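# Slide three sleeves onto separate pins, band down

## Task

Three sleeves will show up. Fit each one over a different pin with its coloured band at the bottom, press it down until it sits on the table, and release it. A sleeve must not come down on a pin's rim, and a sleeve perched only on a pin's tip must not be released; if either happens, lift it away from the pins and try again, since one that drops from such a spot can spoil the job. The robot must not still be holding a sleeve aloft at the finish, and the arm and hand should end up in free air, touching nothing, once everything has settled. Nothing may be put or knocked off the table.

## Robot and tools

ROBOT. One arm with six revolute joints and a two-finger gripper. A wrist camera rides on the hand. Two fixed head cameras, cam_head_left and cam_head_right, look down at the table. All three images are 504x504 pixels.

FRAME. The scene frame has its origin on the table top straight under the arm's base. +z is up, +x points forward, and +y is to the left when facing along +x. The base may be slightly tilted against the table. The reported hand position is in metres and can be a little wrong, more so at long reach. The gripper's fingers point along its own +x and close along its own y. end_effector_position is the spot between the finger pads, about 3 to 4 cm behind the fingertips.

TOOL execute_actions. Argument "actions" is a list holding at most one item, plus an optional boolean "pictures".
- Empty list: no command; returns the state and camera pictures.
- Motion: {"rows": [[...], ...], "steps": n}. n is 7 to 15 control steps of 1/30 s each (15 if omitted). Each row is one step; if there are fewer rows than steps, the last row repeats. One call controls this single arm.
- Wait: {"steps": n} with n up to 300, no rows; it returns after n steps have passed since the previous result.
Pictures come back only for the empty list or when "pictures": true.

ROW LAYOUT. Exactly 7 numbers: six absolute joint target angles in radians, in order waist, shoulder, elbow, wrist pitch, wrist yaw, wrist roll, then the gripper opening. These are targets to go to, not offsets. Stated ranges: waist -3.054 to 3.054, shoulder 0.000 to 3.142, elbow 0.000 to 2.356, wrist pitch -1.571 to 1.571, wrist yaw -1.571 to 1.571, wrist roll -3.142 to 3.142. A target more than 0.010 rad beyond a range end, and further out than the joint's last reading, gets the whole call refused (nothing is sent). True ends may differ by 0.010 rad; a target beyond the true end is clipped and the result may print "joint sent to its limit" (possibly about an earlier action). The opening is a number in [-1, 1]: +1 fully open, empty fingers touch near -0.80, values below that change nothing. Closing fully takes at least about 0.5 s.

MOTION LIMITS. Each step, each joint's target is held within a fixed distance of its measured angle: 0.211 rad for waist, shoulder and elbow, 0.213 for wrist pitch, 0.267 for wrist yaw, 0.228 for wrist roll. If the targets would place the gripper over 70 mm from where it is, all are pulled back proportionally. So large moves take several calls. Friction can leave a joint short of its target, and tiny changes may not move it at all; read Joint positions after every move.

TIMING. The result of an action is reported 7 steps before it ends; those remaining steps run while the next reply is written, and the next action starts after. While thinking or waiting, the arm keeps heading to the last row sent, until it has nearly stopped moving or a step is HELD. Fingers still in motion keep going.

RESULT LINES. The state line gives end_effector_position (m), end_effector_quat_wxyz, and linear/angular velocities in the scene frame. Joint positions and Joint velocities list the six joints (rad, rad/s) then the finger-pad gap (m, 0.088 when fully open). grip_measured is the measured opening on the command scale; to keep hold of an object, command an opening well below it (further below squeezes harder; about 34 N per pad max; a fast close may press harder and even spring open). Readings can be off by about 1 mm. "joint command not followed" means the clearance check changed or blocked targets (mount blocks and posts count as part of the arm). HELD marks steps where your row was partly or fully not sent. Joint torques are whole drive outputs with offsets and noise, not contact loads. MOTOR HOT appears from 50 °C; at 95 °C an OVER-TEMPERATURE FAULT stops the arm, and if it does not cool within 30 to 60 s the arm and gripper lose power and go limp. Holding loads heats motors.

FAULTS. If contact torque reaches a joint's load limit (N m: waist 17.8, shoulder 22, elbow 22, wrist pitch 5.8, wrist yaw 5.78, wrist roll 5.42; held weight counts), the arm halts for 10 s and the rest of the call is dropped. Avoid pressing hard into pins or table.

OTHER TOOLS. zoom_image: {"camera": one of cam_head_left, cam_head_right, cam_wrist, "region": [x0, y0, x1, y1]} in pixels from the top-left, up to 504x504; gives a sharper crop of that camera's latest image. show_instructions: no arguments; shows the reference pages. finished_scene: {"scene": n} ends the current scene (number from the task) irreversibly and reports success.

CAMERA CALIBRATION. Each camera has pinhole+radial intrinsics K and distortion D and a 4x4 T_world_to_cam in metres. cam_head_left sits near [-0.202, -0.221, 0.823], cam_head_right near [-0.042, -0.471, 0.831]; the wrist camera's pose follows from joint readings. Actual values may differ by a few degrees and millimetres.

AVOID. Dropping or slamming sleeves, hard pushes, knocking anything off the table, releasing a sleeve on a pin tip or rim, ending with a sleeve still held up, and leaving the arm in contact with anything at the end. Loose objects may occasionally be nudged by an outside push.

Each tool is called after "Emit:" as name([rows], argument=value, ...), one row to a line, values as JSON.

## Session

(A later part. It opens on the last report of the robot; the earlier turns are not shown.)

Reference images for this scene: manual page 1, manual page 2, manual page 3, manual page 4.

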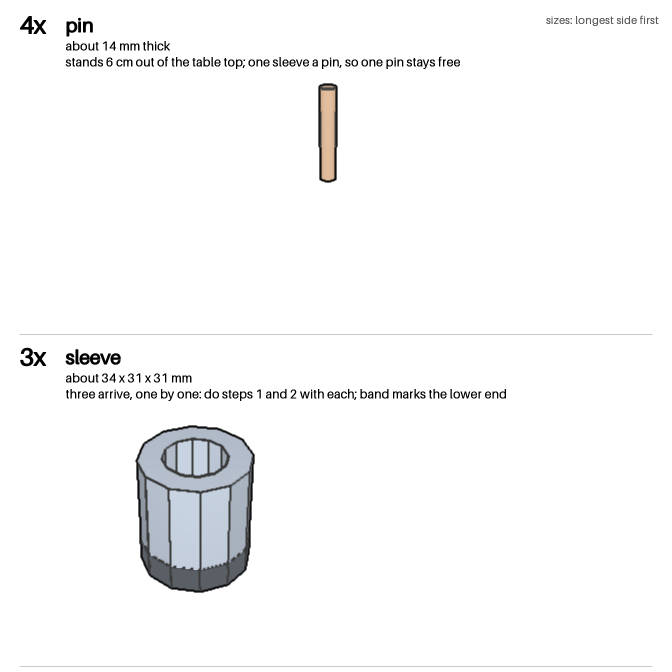

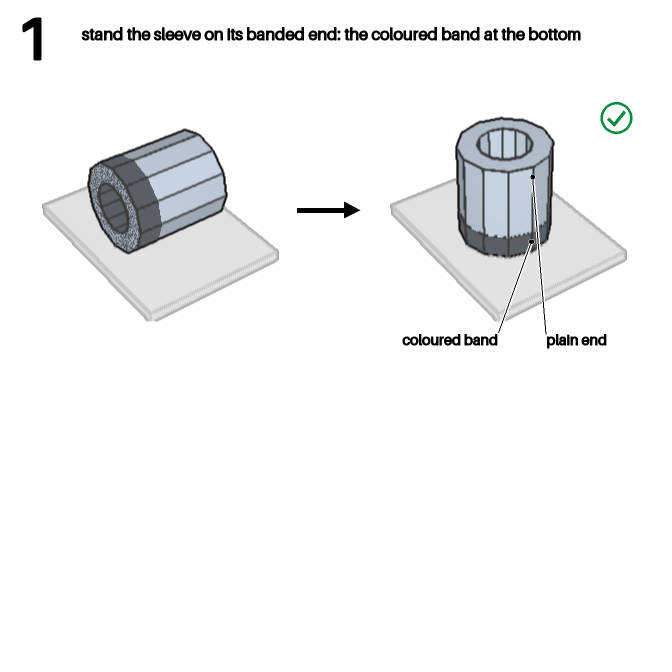

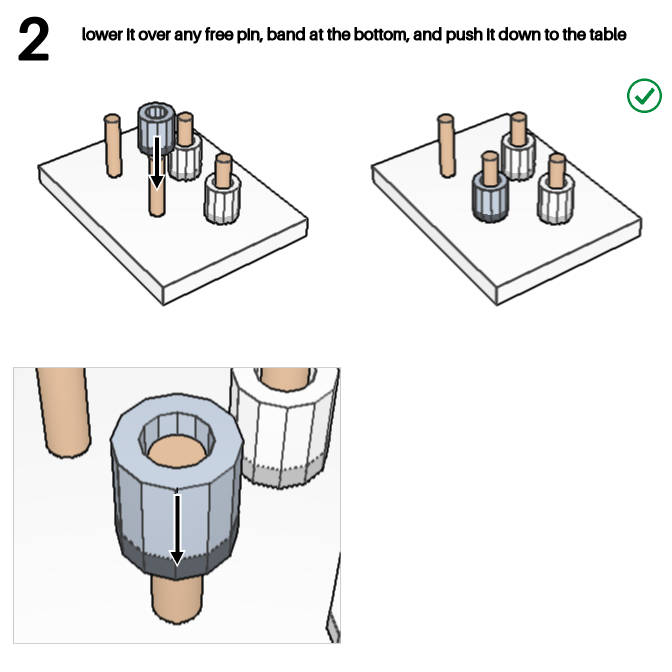

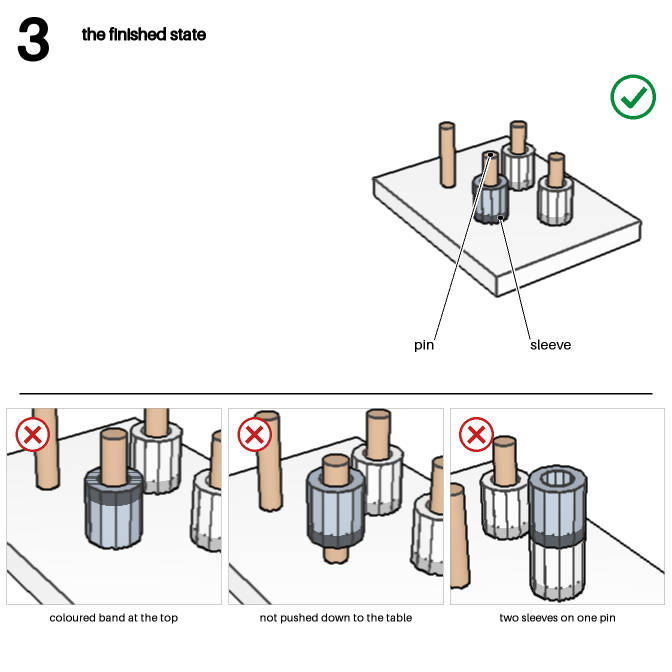

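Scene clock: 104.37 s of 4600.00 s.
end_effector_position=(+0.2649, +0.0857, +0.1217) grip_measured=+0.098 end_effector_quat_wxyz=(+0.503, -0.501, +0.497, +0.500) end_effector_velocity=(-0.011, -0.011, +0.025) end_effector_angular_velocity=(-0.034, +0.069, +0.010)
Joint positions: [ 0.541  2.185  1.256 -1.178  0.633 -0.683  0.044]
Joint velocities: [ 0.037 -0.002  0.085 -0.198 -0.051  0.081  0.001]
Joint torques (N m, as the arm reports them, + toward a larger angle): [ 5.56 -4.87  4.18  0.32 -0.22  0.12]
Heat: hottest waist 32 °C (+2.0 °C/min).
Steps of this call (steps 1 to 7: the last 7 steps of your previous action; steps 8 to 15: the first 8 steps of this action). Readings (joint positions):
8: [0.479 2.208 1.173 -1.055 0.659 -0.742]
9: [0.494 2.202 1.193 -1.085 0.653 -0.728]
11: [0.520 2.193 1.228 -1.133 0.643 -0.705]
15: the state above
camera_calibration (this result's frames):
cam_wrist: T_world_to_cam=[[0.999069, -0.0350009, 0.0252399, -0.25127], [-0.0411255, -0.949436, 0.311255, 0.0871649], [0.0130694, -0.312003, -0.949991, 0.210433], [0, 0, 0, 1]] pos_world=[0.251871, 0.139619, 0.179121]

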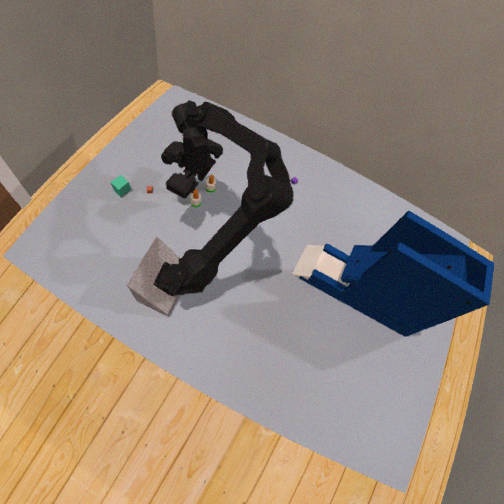

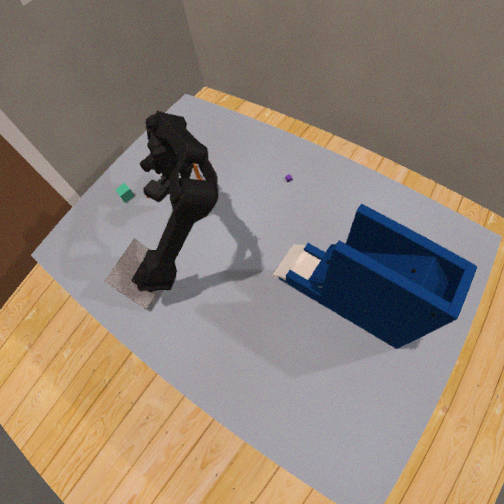

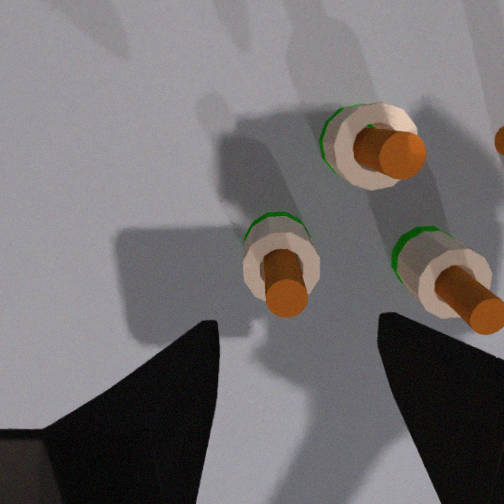

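Emit:
execute_actions([
  {"steps":25},
])

Emit:
finished_scene(scene=2)

Scene clock: 105.20 s of 4600.00 s.
end_effector_position=(+0.2638, +0.0842, +0.1245) grip_measured=+0.100 end_effector_quat_wxyz=(+0.500, -0.500, +0.501, +0.500) end_effector_velocity=(-0.004, -0.004, -0.000) end_effector_angular_velocity=(-0.009, +0.019, +0.033)
Joint positions: [ 0.544  2.185  1.266 -1.202  0.628 -0.672  0.044]
Joint velocities: [-0.002 -0.002 -0.002 -0.022 -0.007 -0.022 -0.   ]
Joint torques (N m, as the arm reports them, + toward a larger angle): [ 5.93 -4.95  4.34  0.31 -0.21  0.1 ]
Heat: hottest waist 33 °C (+3.0 °C/min).
Kept back: nothing.
Steps of this call (steps 1 to 7: the last 7 steps of your previous action; steps 8 to 25: the robot went on to your last target). Readings (joint positions):
1: [0.542 2.185 1.258 -1.184 0.632 -0.680]
2: [0.542 2.185 1.259 -1.189 0.630 -0.678]
4: [0.542 2.185 1.261 -1.195 0.630 -0.676]
8: [0.543 2.185 1.265 -1.199 0.629 -0.673]
25: the state above

The scene is finished: the task was done.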